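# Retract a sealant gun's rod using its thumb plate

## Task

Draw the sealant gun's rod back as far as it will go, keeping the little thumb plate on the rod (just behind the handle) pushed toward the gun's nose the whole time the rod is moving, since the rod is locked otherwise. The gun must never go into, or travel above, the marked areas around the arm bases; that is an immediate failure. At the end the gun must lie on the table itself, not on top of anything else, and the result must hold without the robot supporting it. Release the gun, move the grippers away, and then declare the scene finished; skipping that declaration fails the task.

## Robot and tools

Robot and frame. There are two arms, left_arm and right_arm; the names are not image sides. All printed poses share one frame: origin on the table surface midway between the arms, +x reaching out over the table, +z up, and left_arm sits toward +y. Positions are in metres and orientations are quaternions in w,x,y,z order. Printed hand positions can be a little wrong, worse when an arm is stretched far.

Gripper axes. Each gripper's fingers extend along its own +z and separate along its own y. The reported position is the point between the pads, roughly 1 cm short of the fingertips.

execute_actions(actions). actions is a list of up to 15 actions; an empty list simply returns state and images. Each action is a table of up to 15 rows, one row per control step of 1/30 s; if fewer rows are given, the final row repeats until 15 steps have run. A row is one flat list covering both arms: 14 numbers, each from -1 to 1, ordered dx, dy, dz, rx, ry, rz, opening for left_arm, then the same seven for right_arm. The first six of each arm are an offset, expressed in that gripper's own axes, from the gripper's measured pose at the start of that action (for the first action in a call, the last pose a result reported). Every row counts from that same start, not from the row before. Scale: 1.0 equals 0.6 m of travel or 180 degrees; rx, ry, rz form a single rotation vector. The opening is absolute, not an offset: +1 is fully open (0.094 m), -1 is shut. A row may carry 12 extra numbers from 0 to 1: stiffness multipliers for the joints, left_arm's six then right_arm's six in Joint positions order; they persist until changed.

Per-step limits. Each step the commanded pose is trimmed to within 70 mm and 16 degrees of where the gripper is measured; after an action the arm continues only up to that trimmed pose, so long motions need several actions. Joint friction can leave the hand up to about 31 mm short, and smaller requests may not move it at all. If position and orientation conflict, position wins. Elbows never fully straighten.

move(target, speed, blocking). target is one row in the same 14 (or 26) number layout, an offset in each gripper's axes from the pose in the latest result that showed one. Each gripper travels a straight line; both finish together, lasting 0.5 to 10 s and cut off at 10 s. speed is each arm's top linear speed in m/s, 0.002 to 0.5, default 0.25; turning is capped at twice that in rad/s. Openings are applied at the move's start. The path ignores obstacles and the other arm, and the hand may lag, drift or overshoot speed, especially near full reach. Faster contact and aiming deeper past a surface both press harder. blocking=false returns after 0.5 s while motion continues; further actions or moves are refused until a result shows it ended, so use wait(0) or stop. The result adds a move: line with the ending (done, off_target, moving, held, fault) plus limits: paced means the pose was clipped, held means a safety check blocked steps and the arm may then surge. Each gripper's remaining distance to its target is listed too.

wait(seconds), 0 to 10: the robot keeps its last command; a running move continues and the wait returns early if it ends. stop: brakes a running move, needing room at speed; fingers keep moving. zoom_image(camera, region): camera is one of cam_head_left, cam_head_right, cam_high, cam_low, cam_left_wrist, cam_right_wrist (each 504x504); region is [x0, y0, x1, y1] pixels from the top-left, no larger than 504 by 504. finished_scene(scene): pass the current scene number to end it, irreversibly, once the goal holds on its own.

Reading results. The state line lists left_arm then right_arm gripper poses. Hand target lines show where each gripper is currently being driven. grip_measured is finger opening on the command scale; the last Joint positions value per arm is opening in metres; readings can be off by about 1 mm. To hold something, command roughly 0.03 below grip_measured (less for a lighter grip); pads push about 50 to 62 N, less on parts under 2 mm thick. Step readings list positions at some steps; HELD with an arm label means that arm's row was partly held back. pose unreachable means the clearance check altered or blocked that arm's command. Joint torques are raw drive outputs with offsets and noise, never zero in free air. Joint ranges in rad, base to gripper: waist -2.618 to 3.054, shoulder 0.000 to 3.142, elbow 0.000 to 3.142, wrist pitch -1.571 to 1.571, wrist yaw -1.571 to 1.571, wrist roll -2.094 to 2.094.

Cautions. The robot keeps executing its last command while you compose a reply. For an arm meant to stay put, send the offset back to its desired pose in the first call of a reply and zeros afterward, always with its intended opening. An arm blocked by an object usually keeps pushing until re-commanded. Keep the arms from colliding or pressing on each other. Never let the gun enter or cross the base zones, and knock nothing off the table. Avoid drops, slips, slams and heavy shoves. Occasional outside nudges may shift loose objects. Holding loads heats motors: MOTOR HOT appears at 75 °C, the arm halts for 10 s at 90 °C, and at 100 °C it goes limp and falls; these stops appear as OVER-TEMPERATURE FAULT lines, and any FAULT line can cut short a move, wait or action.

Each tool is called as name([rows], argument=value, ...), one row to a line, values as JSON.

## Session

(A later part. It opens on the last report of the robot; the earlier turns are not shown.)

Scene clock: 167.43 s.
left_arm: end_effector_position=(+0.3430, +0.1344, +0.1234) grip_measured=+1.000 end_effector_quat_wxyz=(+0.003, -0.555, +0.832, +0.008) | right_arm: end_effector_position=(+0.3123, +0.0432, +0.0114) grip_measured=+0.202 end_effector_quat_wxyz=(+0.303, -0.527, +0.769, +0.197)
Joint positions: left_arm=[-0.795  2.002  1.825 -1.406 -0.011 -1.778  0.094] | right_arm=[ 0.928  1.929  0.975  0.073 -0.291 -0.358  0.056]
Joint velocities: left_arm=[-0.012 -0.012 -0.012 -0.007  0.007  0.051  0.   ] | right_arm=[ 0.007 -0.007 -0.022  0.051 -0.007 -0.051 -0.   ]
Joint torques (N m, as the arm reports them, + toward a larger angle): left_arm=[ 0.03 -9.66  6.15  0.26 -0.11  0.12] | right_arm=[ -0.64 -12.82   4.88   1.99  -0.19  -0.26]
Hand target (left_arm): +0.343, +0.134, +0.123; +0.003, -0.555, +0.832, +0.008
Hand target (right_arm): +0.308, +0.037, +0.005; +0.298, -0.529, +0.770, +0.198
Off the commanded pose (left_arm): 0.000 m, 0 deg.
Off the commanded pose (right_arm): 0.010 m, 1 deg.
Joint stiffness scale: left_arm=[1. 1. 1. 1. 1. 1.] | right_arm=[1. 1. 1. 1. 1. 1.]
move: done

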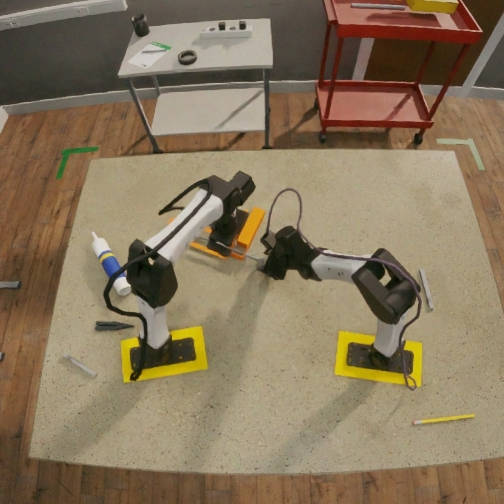

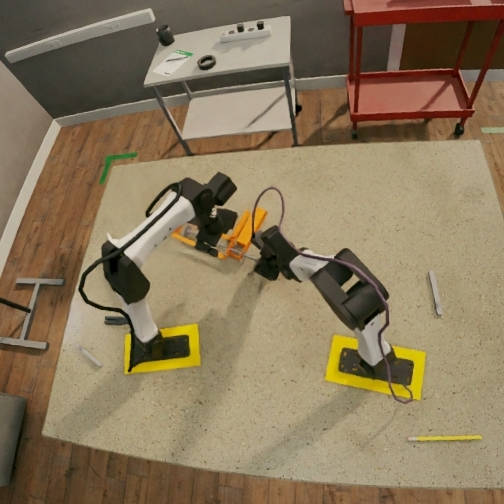

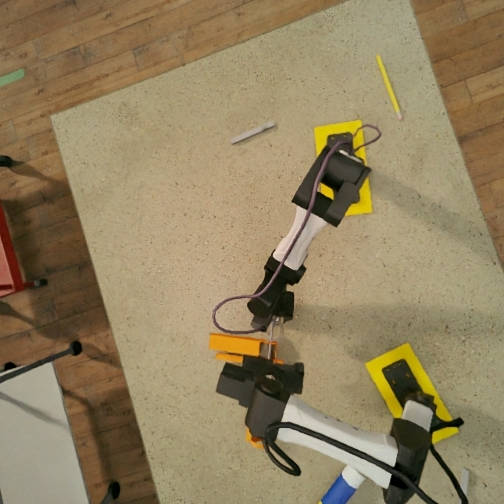

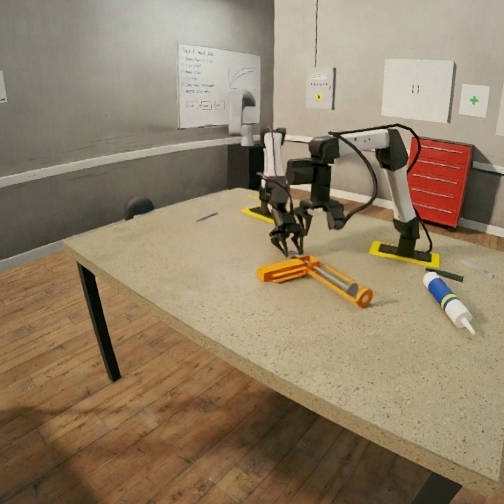

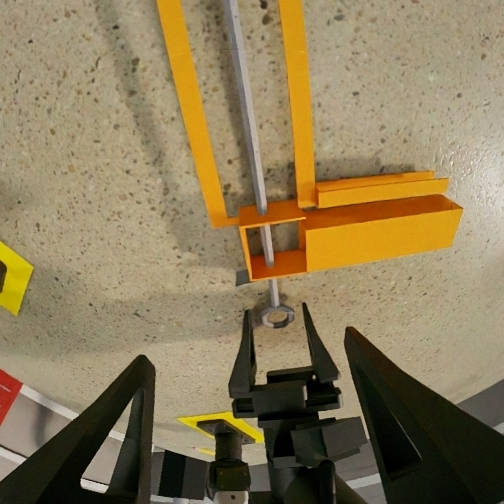

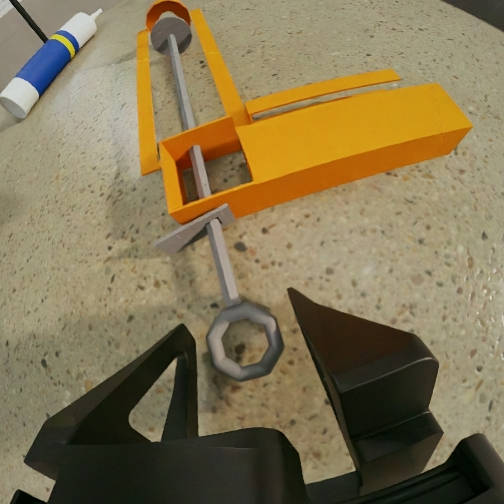

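execute_actions([
  [[0,0,0,0,0,0,1, 0,0,0,0,0,0,-0.2]],
  [[0,0,0,0,0,0,1, 0,0,0,0,0,0,-0.4]],
])

Scene clock: 174.93 s.
left_arm: end_effector_position=(+0.3430, +0.1344, +0.1234) grip_measured=+1.000 end_effector_quat_wxyz=(+0.003, -0.555, +0.832, +0.008) | right_arm: end_effector_position=(+0.3128, +0.0437, +0.0120) grip_measured=-0.255 end_effector_quat_wxyz=(+0.305, -0.527, +0.768, +0.197)
Joint positions: left_arm=[-0.795  2.002  1.825 -1.406 -0.011 -1.778  0.094] | right_arm=[ 0.928  1.929  0.975  0.077 -0.291 -0.359  0.035]
Joint velocities: left_arm=[ 0.002  0.002 -0.012 -0.007  0.022  0.007  0.   ] | right_arm=[-0.007  0.012  0.012 -0.007 -0.051  0.066 -0.001]
Joint torques (N m, as the arm reports them, + toward a larger angle): left_arm=[ 0.03 -9.67  6.15  0.27 -0.11  0.12] | right_arm=[ -0.02 -12.46   7.19   1.92  -0.09  -0.16]
Hand target (left_arm): +0.343, +0.134, +0.123; +0.003, -0.555, +0.832, +0.008
Hand target (right_arm): +0.313, +0.044, +0.012; +0.304, -0.527, +0.768, +0.198
Off the commanded pose (left_arm): 0.000 m, 0 deg.
Off the commanded pose (right_arm): 0.000 m, 0 deg.
Joint stiffness scale: left_arm=[1. 1. 1. 1. 1. 1.] | right_arm=[1. 1. 1. 1. 1. 1.]
Step readings (end_effector_position; steps 1 to 15: 1st action; 16 to 30: 2nd action):
0: left_arm (+0.3430, +0.1344, +0.1234) | right_arm (+0.3127, +0.0438, +0.0120)
1: left_arm (+0.3430, +0.1344, +0.1234) | right_arm (+0.3127, +0.0438, +0.0120)
2: left_arm (+0.3430, +0.1344, +0.1234) | right_arm (+0.3127, +0.0438, +0.0120)
4: left_arm (+0.3430, +0.1344, +0.1234) | right_arm (+0.3127, +0.0438, +0.0120)
8: left_arm (+0.3430, +0.1344, +0.1234) | right_arm (+0.3127, +0.0438, +0.0120)
15: left_arm (+0.3430, +0.1344, +0.1234) | right_arm (+0.3127, +0.0438, +0.0120)
16: left_arm (+0.3430, +0.1344, +0.1234) | right_arm (+0.3128, +0.0438, +0.0120)
17: left_arm (+0.3430, +0.1344, +0.1234) | right_arm (+0.3128, +0.0437, +0.0120)
19: left_arm (+0.3430, +0.1344, +0.1234) | right_arm (+0.3128, +0.0437, +0.0120)
23: left_arm (+0.3430, +0.1344, +0.1234) | right_arm (+0.3128, +0.0437, +0.0120)
30: end_effector_position above

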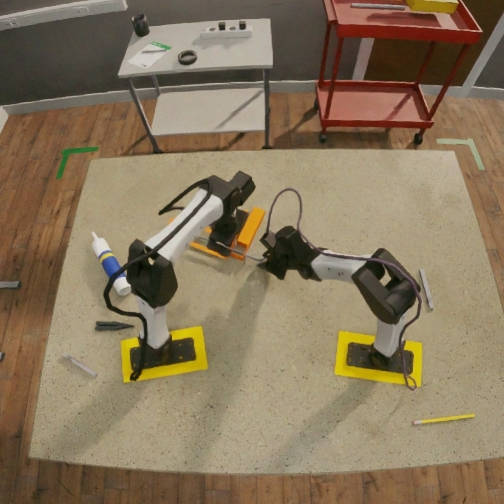

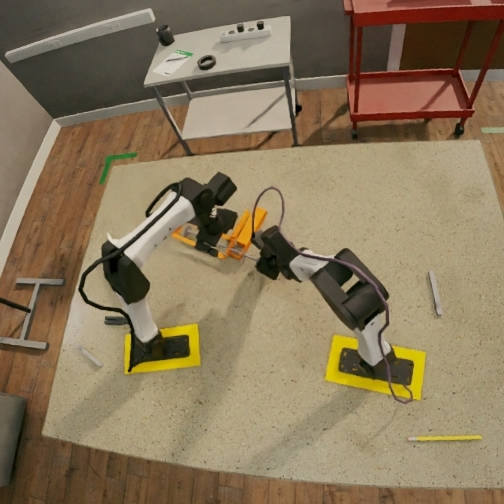

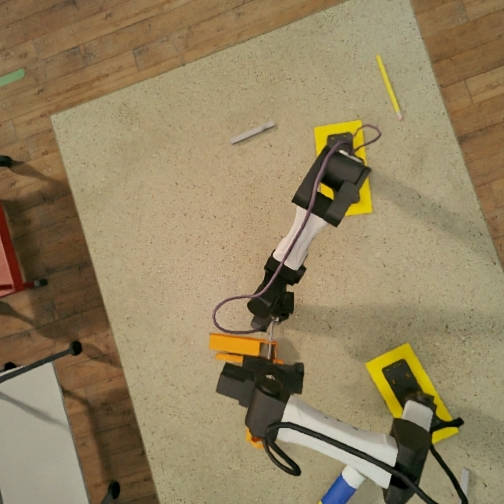

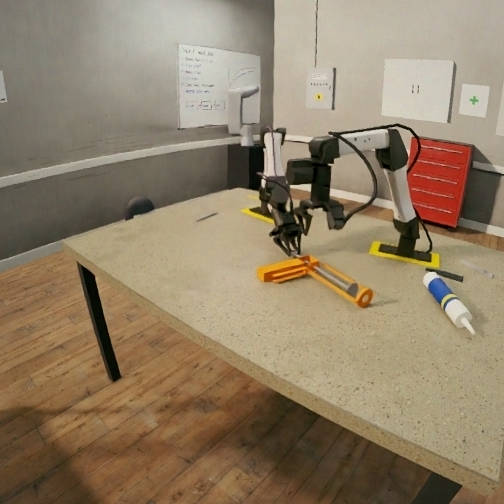

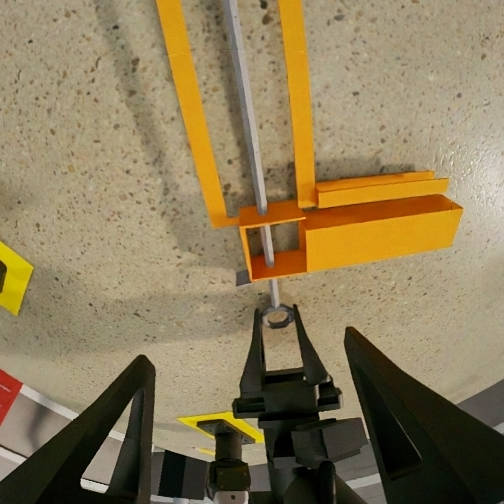

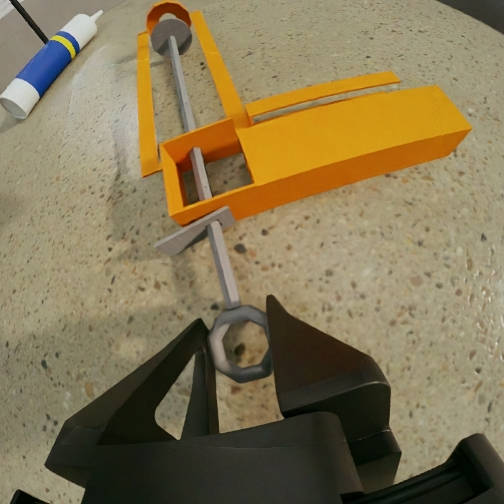

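move(target=[0.097,0.03,0.072,0.194,0,0,-1, 0,0,0,0,0,0,-0.3], speed=0.15)

Scene clock: 190.60 s.
left_arm: end_effector_position=(+0.3044, +0.0900, +0.0785) grip_measured=-0.997 end_effector_quat_wxyz=(+0.164, -0.532, +0.797, -0.234) | right_arm: end_effector_position=(+0.3128, +0.0437, +0.0120) grip_measured=-0.255 end_effector_quat_wxyz=(+0.305, -0.527, +0.768, +0.197)
Joint positions: left_arm=[-1.067  1.568  0.959 -0.441 -0.268 -1.978  0.   ] | right_arm=[ 0.928  1.929  0.975  0.077 -0.291 -0.359  0.035]
Joint velocities: left_arm=[-0.002  0.002  0.002  0.007 -0.037 -0.037  0.001] | right_arm=[ 0.012 -0.027  0.017 -0.037  0.037  0.007 -0.   ]
Joint torques (N m, as the arm reports them, + toward a larger angle): left_arm=[-0.64 -7.75  5.41  1.41 -0.29  0.11] | right_arm=[  0.01 -12.47   7.22   1.92  -0.08  -0.16]
Hand target (left_arm): +0.302, +0.089, +0.081; +0.168, -0.530, +0.795, -0.244
Hand target (right_arm): +0.313, +0.044, +0.012; +0.305, -0.527, +0.768, +0.197
Off the commanded pose (left_arm): 0.002 m, 1 deg.
Off the commanded pose (right_arm): 0.000 m, 0 deg.
Joint stiffness scale: left_arm=[1. 1. 1. 1. 1. 1.] | right_arm=[1. 1. 1. 1. 1. 1.]
move: done

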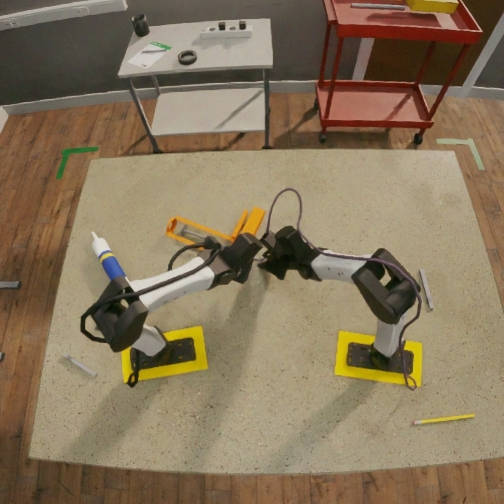

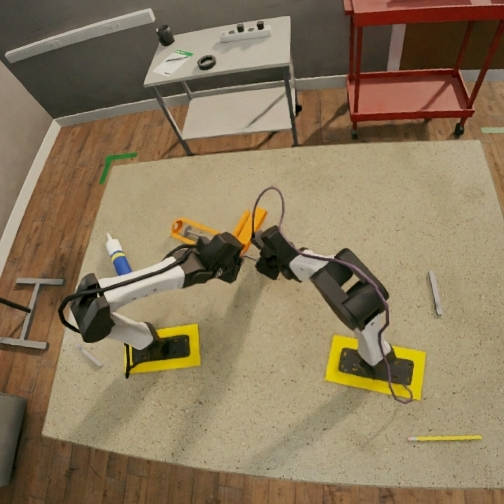

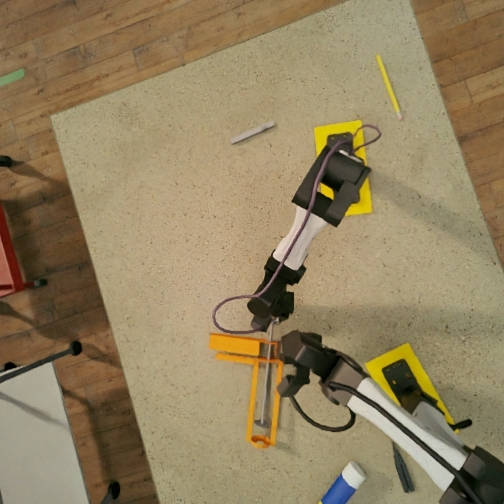

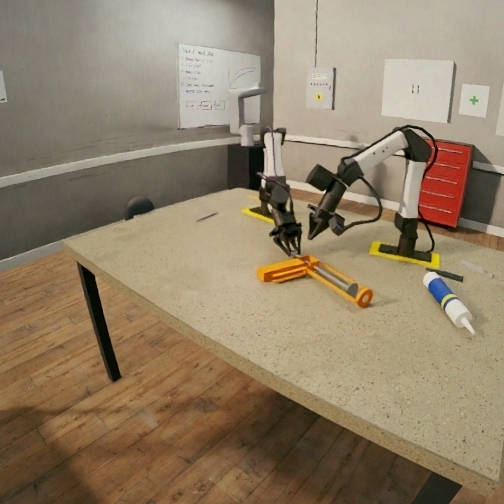

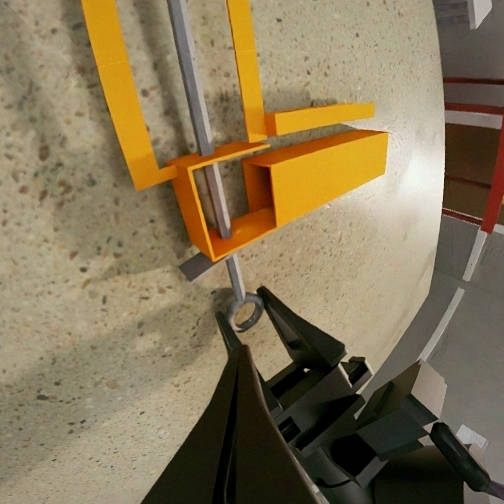

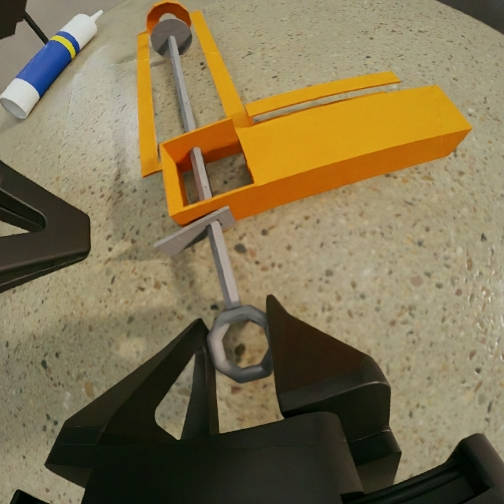

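move(target=[0,0.032,0.049,0,0,0,-1, 0,0,0,0,0,0,-0.3], speed=0.08)

zoom_image(camera="cam_low", region=[250, 200, 350, 290])

Scene clock: 197.40 s.
left_arm: end_effector_position=(+0.3047, +0.0899, +0.0486) grip_measured=-0.997 end_effector_quat_wxyz=(+0.165, -0.532, +0.797, -0.234) | right_arm: end_effector_position=(+0.3128, +0.0437, +0.0120) grip_measured=-0.255 end_effector_quat_wxyz=(+0.305, -0.527, +0.768, +0.197)
Joint positions: left_arm=[-1.067  1.621  0.882 -0.31  -0.268 -1.978  0.   ] | right_arm=[ 0.928  1.929  0.975  0.077 -0.291 -0.359  0.035]
Joint velocities: left_arm=[-0.017  0.002 -0.002  0.066 -0.022 -0.007  0.001] | right_arm=[-0.012 -0.012  0.002  0.037 -0.037 -0.007  0.   ]
Joint torques (N m, as the arm reports them, + toward a larger angle): left_arm=[ 0.1  -5.91  5.38  1.36 -0.21  0.17] | right_arm=[ -0.01 -12.47   7.18   1.92  -0.08  -0.16]
Hand target (left_arm): +0.304, +0.091, +0.043; +0.164, -0.532, +0.797, -0.233
Hand target (right_arm): +0.313, +0.044, +0.012; +0.305, -0.527, +0.768, +0.197
Off the commanded pose (left_arm): 0.005 m, 0 deg.
Off the commanded pose (right_arm): 0.000 m, 0 deg.
Joint stiffness scale: left_arm=[1. 1. 1. 1. 1. 1.] | right_arm=[1. 1. 1. 1. 1. 1.]
move: done

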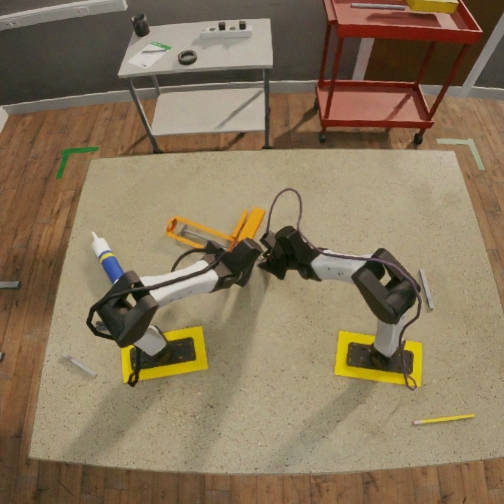

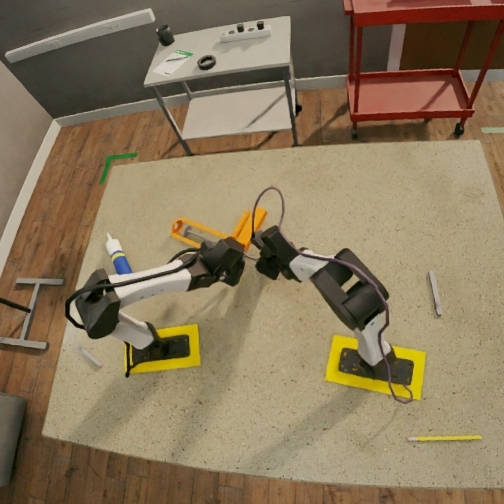

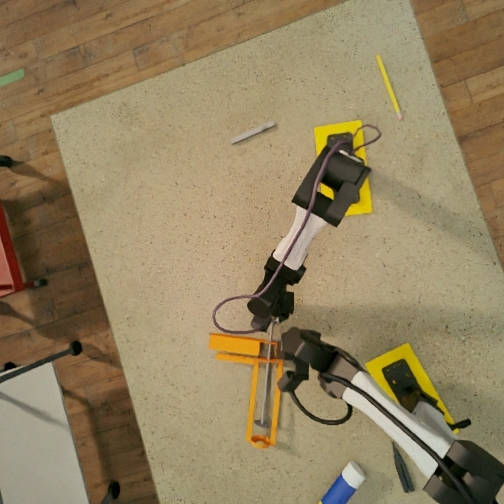

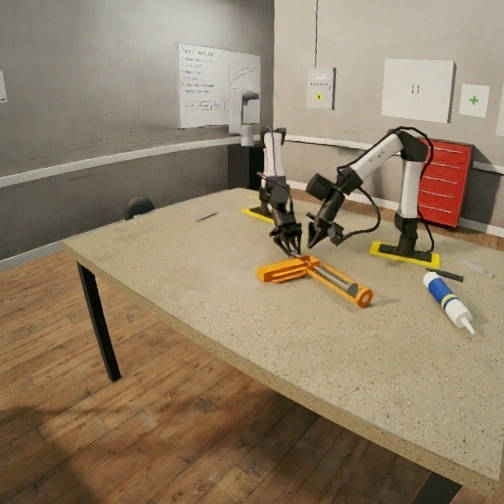

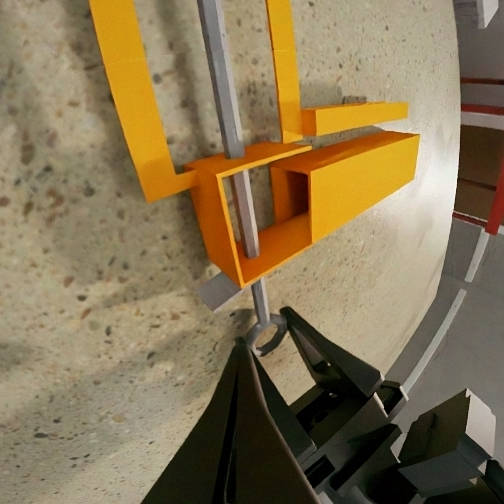

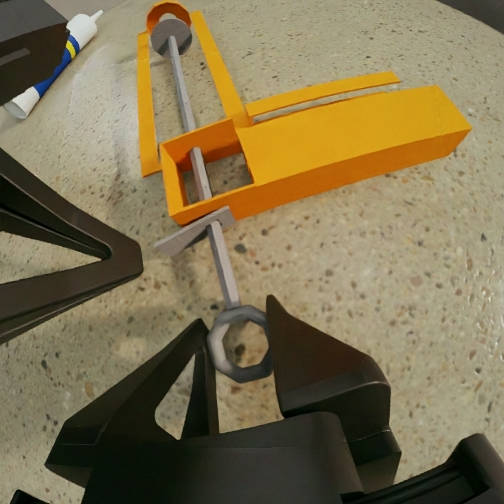

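Region (250, 200, 350, 290) of cam_low's 504x504 image, scaled by 5.040, with more detail than that image has; it fills the top 454 rows of this view, and the rest is white.

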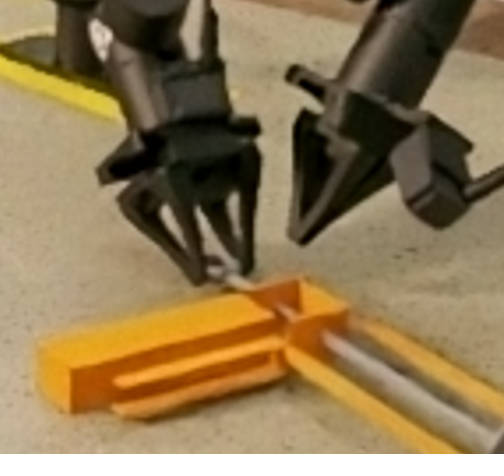

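move(target=[0.016,0.0,0.04,0,0,0,-1, 0,0,0,0,0,0,-0.3], speed=0.05)

zoom_image(camera="cam_low", region=[250, 200, 350, 290])

Scene clock: 207.93 s.
left_arm: end_effector_position=(+0.3081, +0.0859, +0.0233) grip_measured=-0.997 end_effector_quat_wxyz=(+0.163, -0.533, +0.801, -0.219) | right_arm: end_effector_position=(+0.3128, +0.0437, +0.0120) grip_measured=-0.255 end_effector_quat_wxyz=(+0.305, -0.527, +0.768, +0.197)
Joint positions: left_arm=[-1.067  1.711  0.882 -0.252 -0.268 -1.98   0.   ] | right_arm=[ 0.928  1.929  0.975  0.077 -0.291 -0.359  0.035]
Joint velocities: left_arm=[ 0.007 -0.012 -0.017 -0.037  0.037  0.022 -0.   ] | right_arm=[ 0.002 -0.012  0.002  0.007 -0.066 -0.037 -0.002]
Joint torques (N m, as the arm reports them, + toward a larger angle): left_arm=[-0.48 -6.33  7.58  1.34 -0.25  0.11] | right_arm=[  0.02 -12.46   7.18   1.92  -0.08  -0.16]
Hand target (left_arm): +0.313, +0.077, +0.029; +0.165, -0.532, +0.797, -0.234
Hand target (right_arm): +0.313, +0.044, +0.012; +0.305, -0.527, +0.768, +0.197
Off the commanded pose (left_arm): 0.012 m, 2 deg.
Off the commanded pose (right_arm): 0.000 m, 0 deg.
Joint stiffness scale: left_arm=[1. 1. 1. 1. 1. 1.] | right_arm=[1. 1. 1. 1. 1. 1.]
move: off_target (left_arm)

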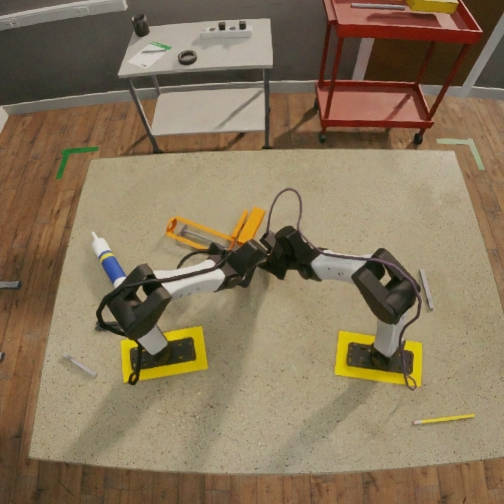

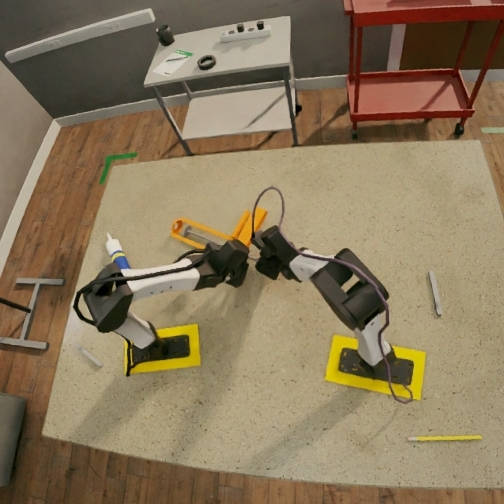

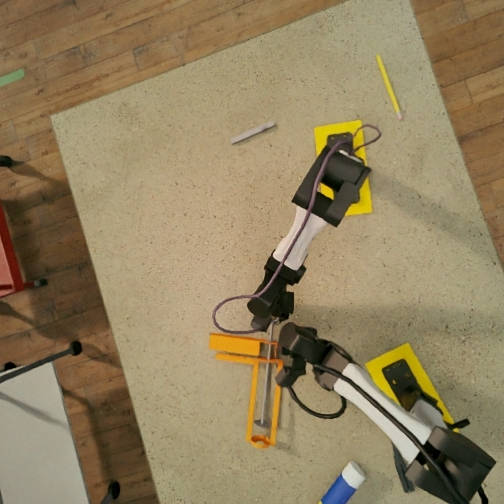

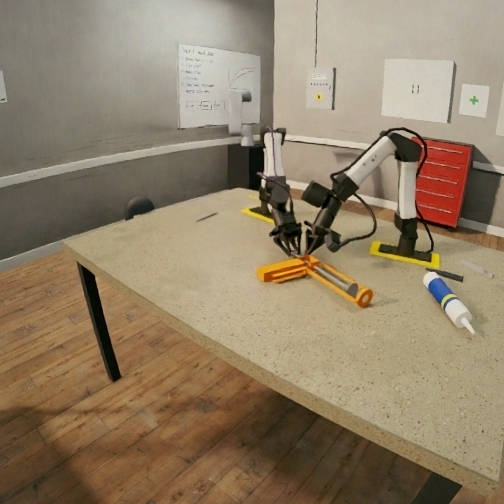

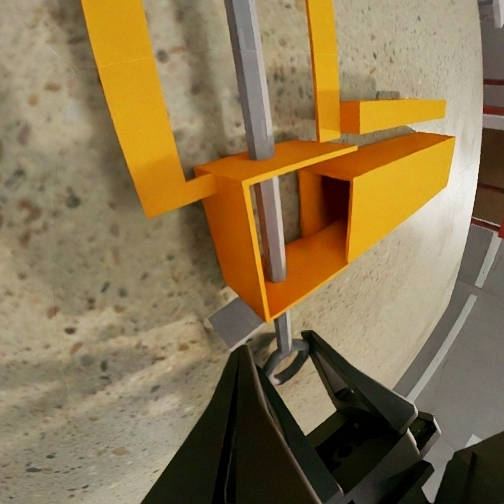

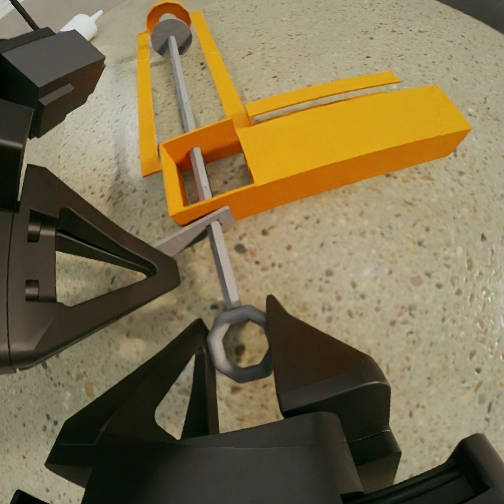

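Region (250, 200, 350, 290) of cam_low's 504x504 image, scaled by 5.040, with more detail than that image has; it fills the top 454 rows of this view, and the rest is white.

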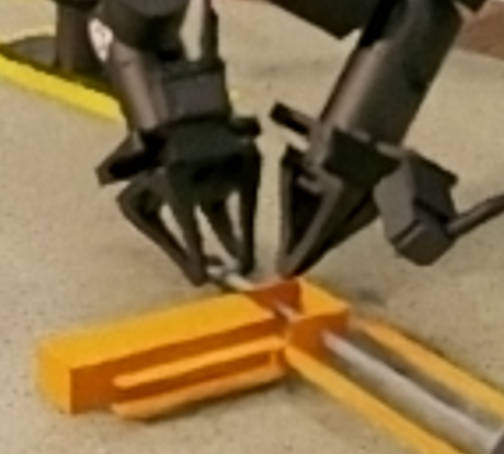

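move(target=[0.01,-0.021,0.029,0,0,0,-1, 0,0,0,0,0,0,-0.3], speed=0.04)

zoom_image(camera="cam_low", region=[250, 200, 350, 290])

Scene clock: 216.27 s.
left_arm: end_effector_position=(+0.3138, +0.0791, +0.0093) grip_measured=-0.997 end_effector_quat_wxyz=(+0.162, -0.530, +0.806, -0.205) | right_arm: end_effector_position=(+0.3128, +0.0437, +0.0120) grip_measured=-0.255 end_effector_quat_wxyz=(+0.305, -0.527, +0.768, +0.197)
Joint positions: left_arm=[-1.067  1.788  0.924 -0.245 -0.268 -1.974  0.   ] | right_arm=[ 0.928  1.929  0.975  0.077 -0.291 -0.359  0.035]
Joint velocities: left_arm=[-0.012  0.007 -0.007 -0.007 -0.037 -0.007  0.   ] | right_arm=[ 0.017 -0.007 -0.007 -0.007 -0.007 -0.051 -0.001]
Joint torques (N m, as the arm reports them, + toward a larger angle): left_arm=[ 0.79 -6.76  7.91  1.27 -0.17  0.21] | right_arm=[ -0.01 -12.49   7.2    1.92  -0.08  -0.16]
Hand target (left_arm): +0.324, +0.073, +0.015; +0.163, -0.533, +0.801, -0.219
Hand target (right_arm): +0.313, +0.044, +0.012; +0.305, -0.527, +0.768, +0.197
Off the commanded pose (left_arm): 0.013 m, 2 deg.
Off the commanded pose (right_arm): 0.000 m, 0 deg.
Joint stiffness scale: left_arm=[1. 1. 1. 1. 1. 1.] | right_arm=[1. 1. 1. 1. 1. 1.]
move: off_target (left_arm)

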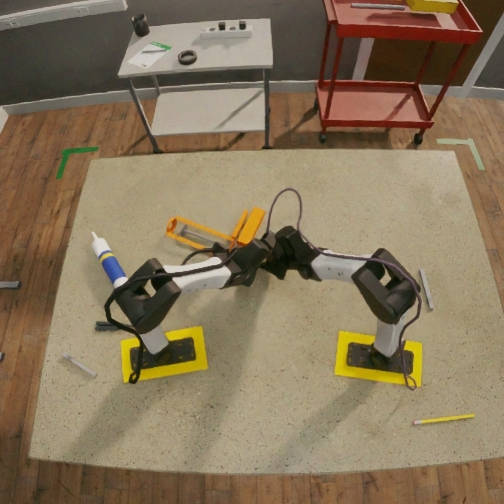

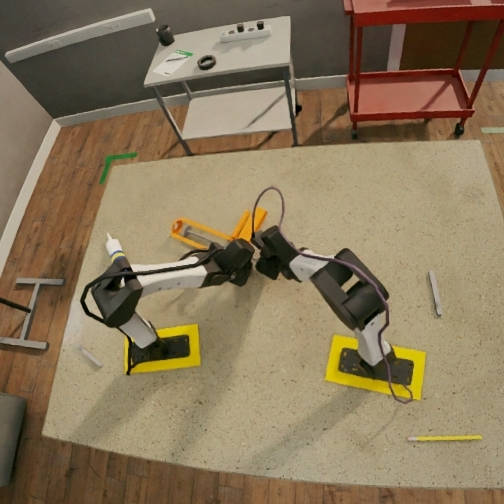

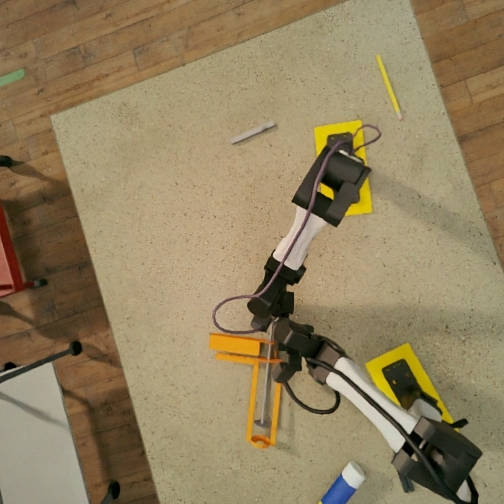

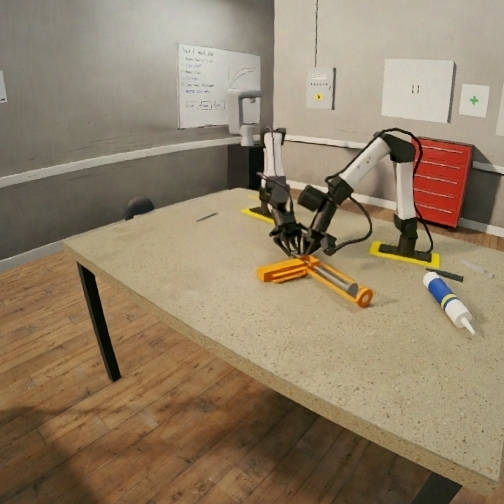

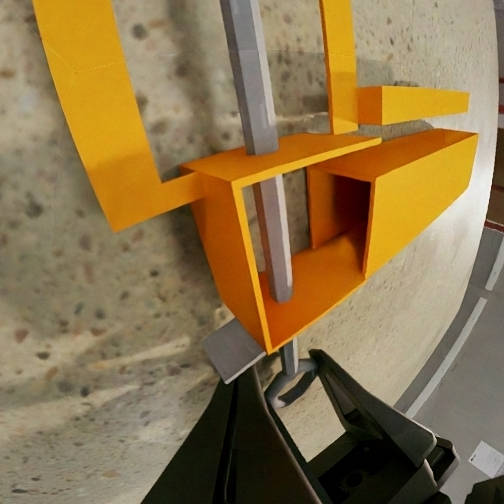

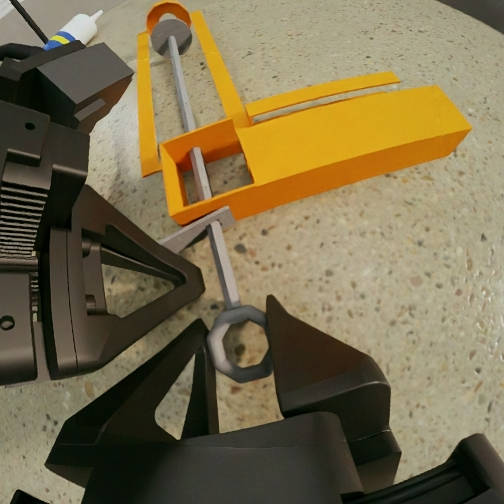

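Region (250, 200, 350, 290) of cam_low's 504x504 image, scaled by 5.040, with more detail than that image has; it fills the top 454 rows of this view, and the rest is white.

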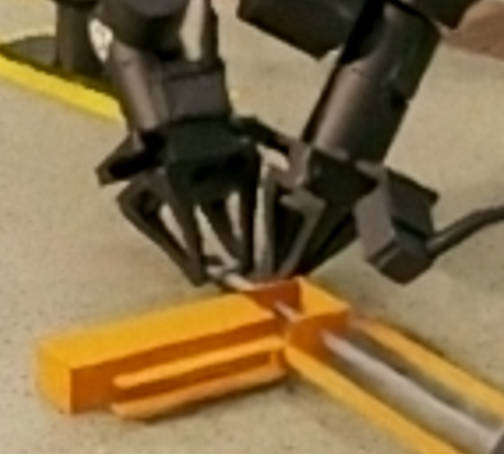

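move(target=[-0.03,0,0,0,0,0,-1, 0.049,0,-0.045,0,0,0,-0.3], speed=0.03)

Scene clock: 224.40 s.
left_arm: end_effector_position=(+0.3102, +0.0671, +0.0132) grip_measured=-0.997 end_effector_quat_wxyz=(+0.127, -0.513, +0.818, -0.228) | right_arm: end_effector_position=(+0.3048, +0.0181, +0.0131) grip_measured=-0.255 end_effector_quat_wxyz=(+0.311, -0.520, +0.770, +0.201)
Joint positions: left_arm=[-1.055  1.773  0.917 -0.215 -0.178 -1.936  0.   ] | right_arm=[ 0.886  1.854  0.86   0.124 -0.318 -0.375  0.035]
Joint velocities: left_arm=[ 0.012 -0.002 -0.012  0.022 -0.007  0.022  0.   ] | right_arm=[-0.002  0.007 -0.012  0.022 -0.007  0.007 -0.001]
Joint torques (N m, as the arm reports them, + toward a larger angle): left_arm=[ 2.32 -8.74  4.01  1.03 -0.8   0.23] | right_arm=[ -1.2  -14.26   4.07   1.8   -0.16  -0.44]
Hand target (left_arm): +0.320, +0.095, +0.010; +0.161, -0.530, +0.807, -0.204
Hand target (right_arm): +0.298, +0.007, +0.011; +0.305, -0.527, +0.768, +0.198
Off the commanded pose (left_arm): 0.031 m, 5 deg.
Off the commanded pose (right_arm): 0.013 m, 1 deg.
Joint stiffness scale: left_arm=[1. 1. 1. 1. 1. 1.] | right_arm=[1. 1. 1. 1. 1. 1.]
move: off_target (left_arm, right_arm)

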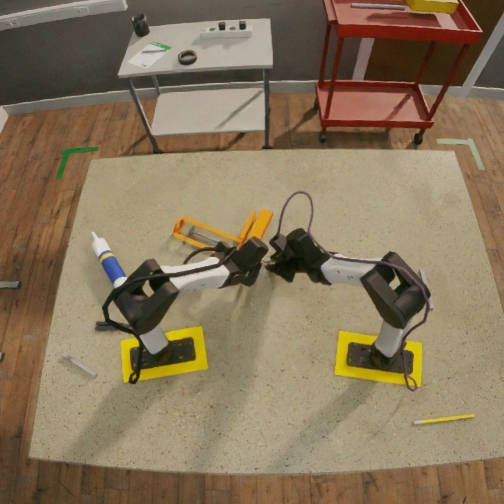

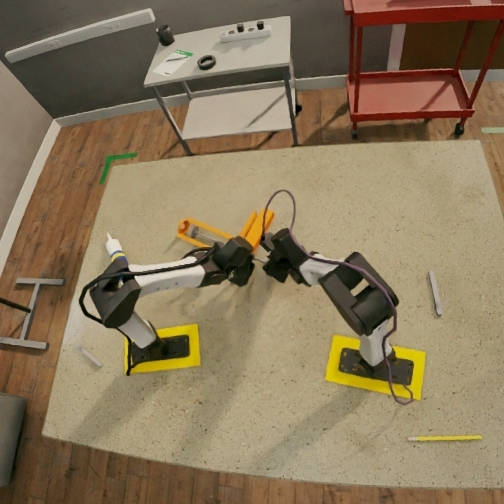

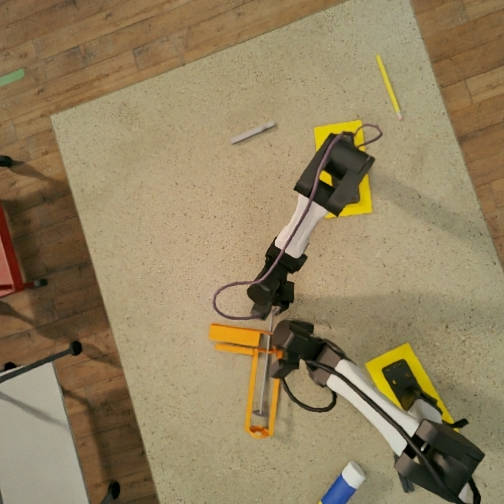

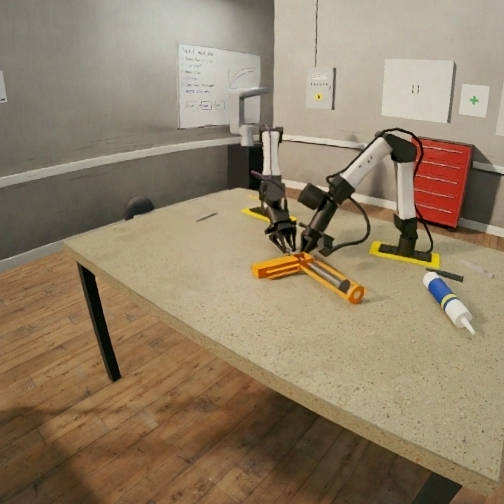

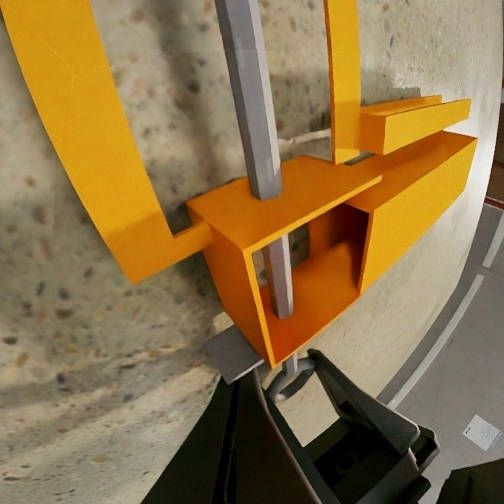

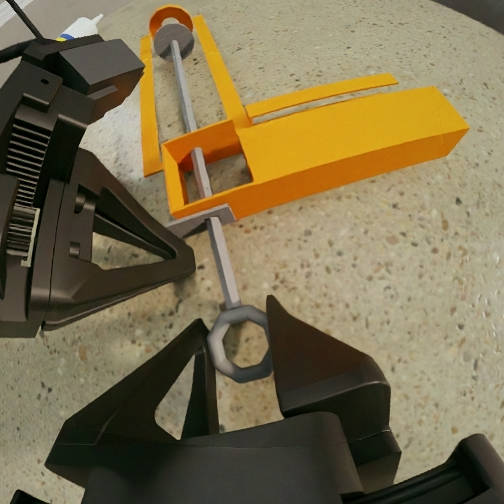

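move(target=[-0.09,0,0,0,-0.029,-0.006,-1, 0.061,0,-0.056,0,0,0,-0.3], speed=0.04)

Scene clock: 239.33 s.
left_arm: end_effector_position=(+0.3224, +0.0779, +0.0183) grip_measured=-0.997 end_effector_quat_wxyz=(+0.115, -0.506, +0.820, -0.242) | right_arm: end_effector_position=(+0.2938, -0.0186, +0.0123) grip_measured=-0.255 end_effector_quat_wxyz=(+0.314, -0.509, +0.775, +0.202)
Joint positions: left_arm=[-0.985  1.747  0.898 -0.189 -0.112 -1.868  0.   ] | right_arm=[ 0.818  1.755  0.72   0.159 -0.354 -0.404  0.035]
Joint velocities: left_arm=[ 0.007  0.007 -0.022 -0.081  0.022  0.022  0.001] | right_arm=[ 0.002  0.017 -0.007  0.007 -0.037 -0.022  0.001]
Joint torques (N m, as the arm reports them, + toward a larger angle): left_arm=[ 2.77 -8.29  4.05  1.   -1.01  0.23] | right_arm=[ -1.11 -12.91   3.94   1.83  -0.25  -0.51]
Hand target (left_arm): +0.333, +0.114, +0.012; +0.160, -0.530, +0.807, -0.205
Hand target (right_arm): +0.286, -0.027, +0.011; +0.311, -0.519, +0.770, +0.202
Off the commanded pose (left_arm): 0.040 m, 8 deg.
Off the commanded pose (right_arm): 0.012 m, 2 deg.
Joint stiffness scale: left_arm=[1. 1. 1. 1. 1. 1.] | right_arm=[1. 1. 1. 1. 1. 1.]
move: off_target (left_arm, right_arm)

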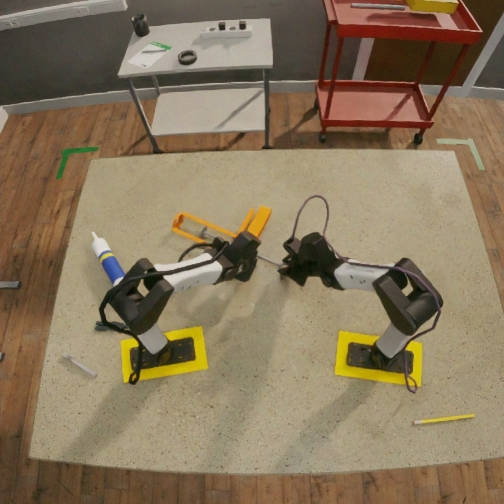

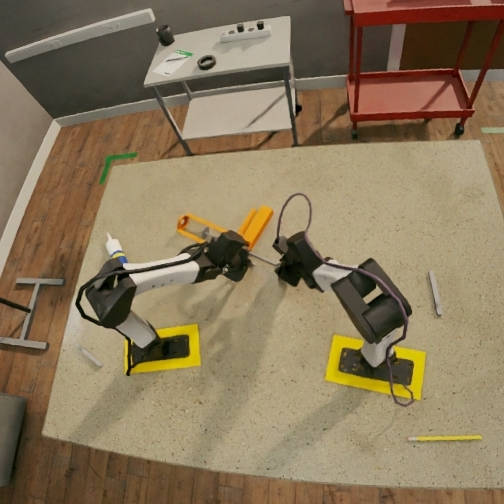

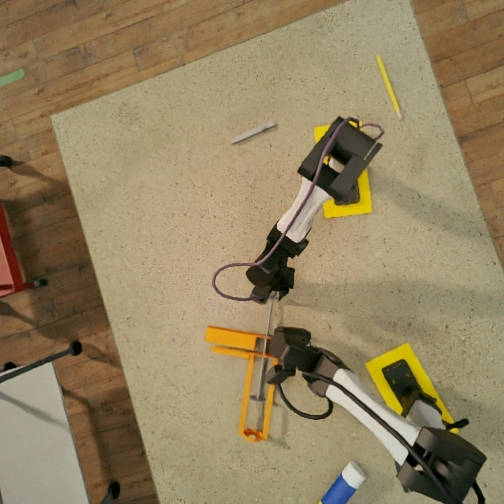

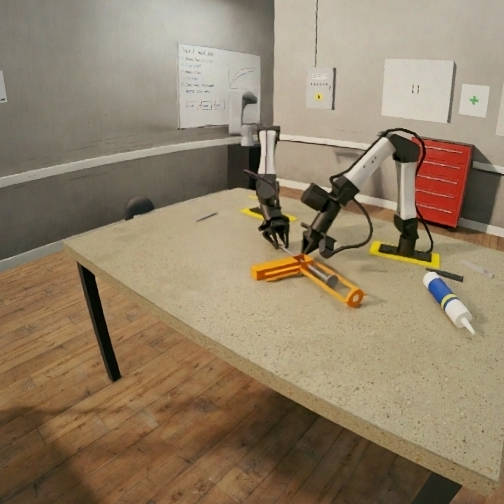

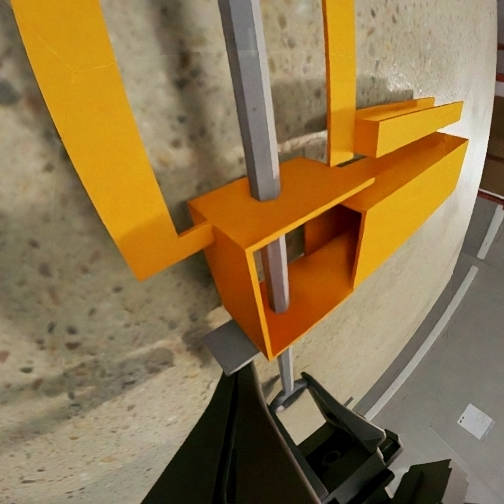

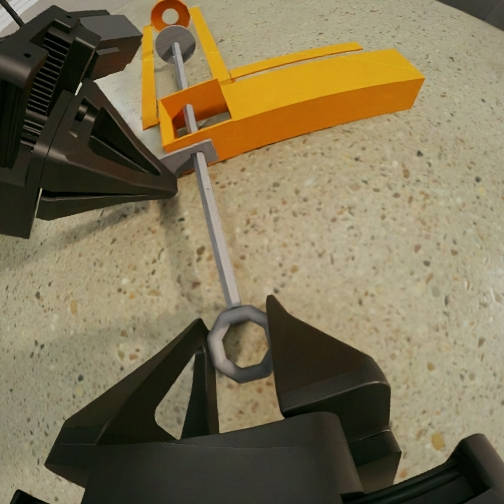

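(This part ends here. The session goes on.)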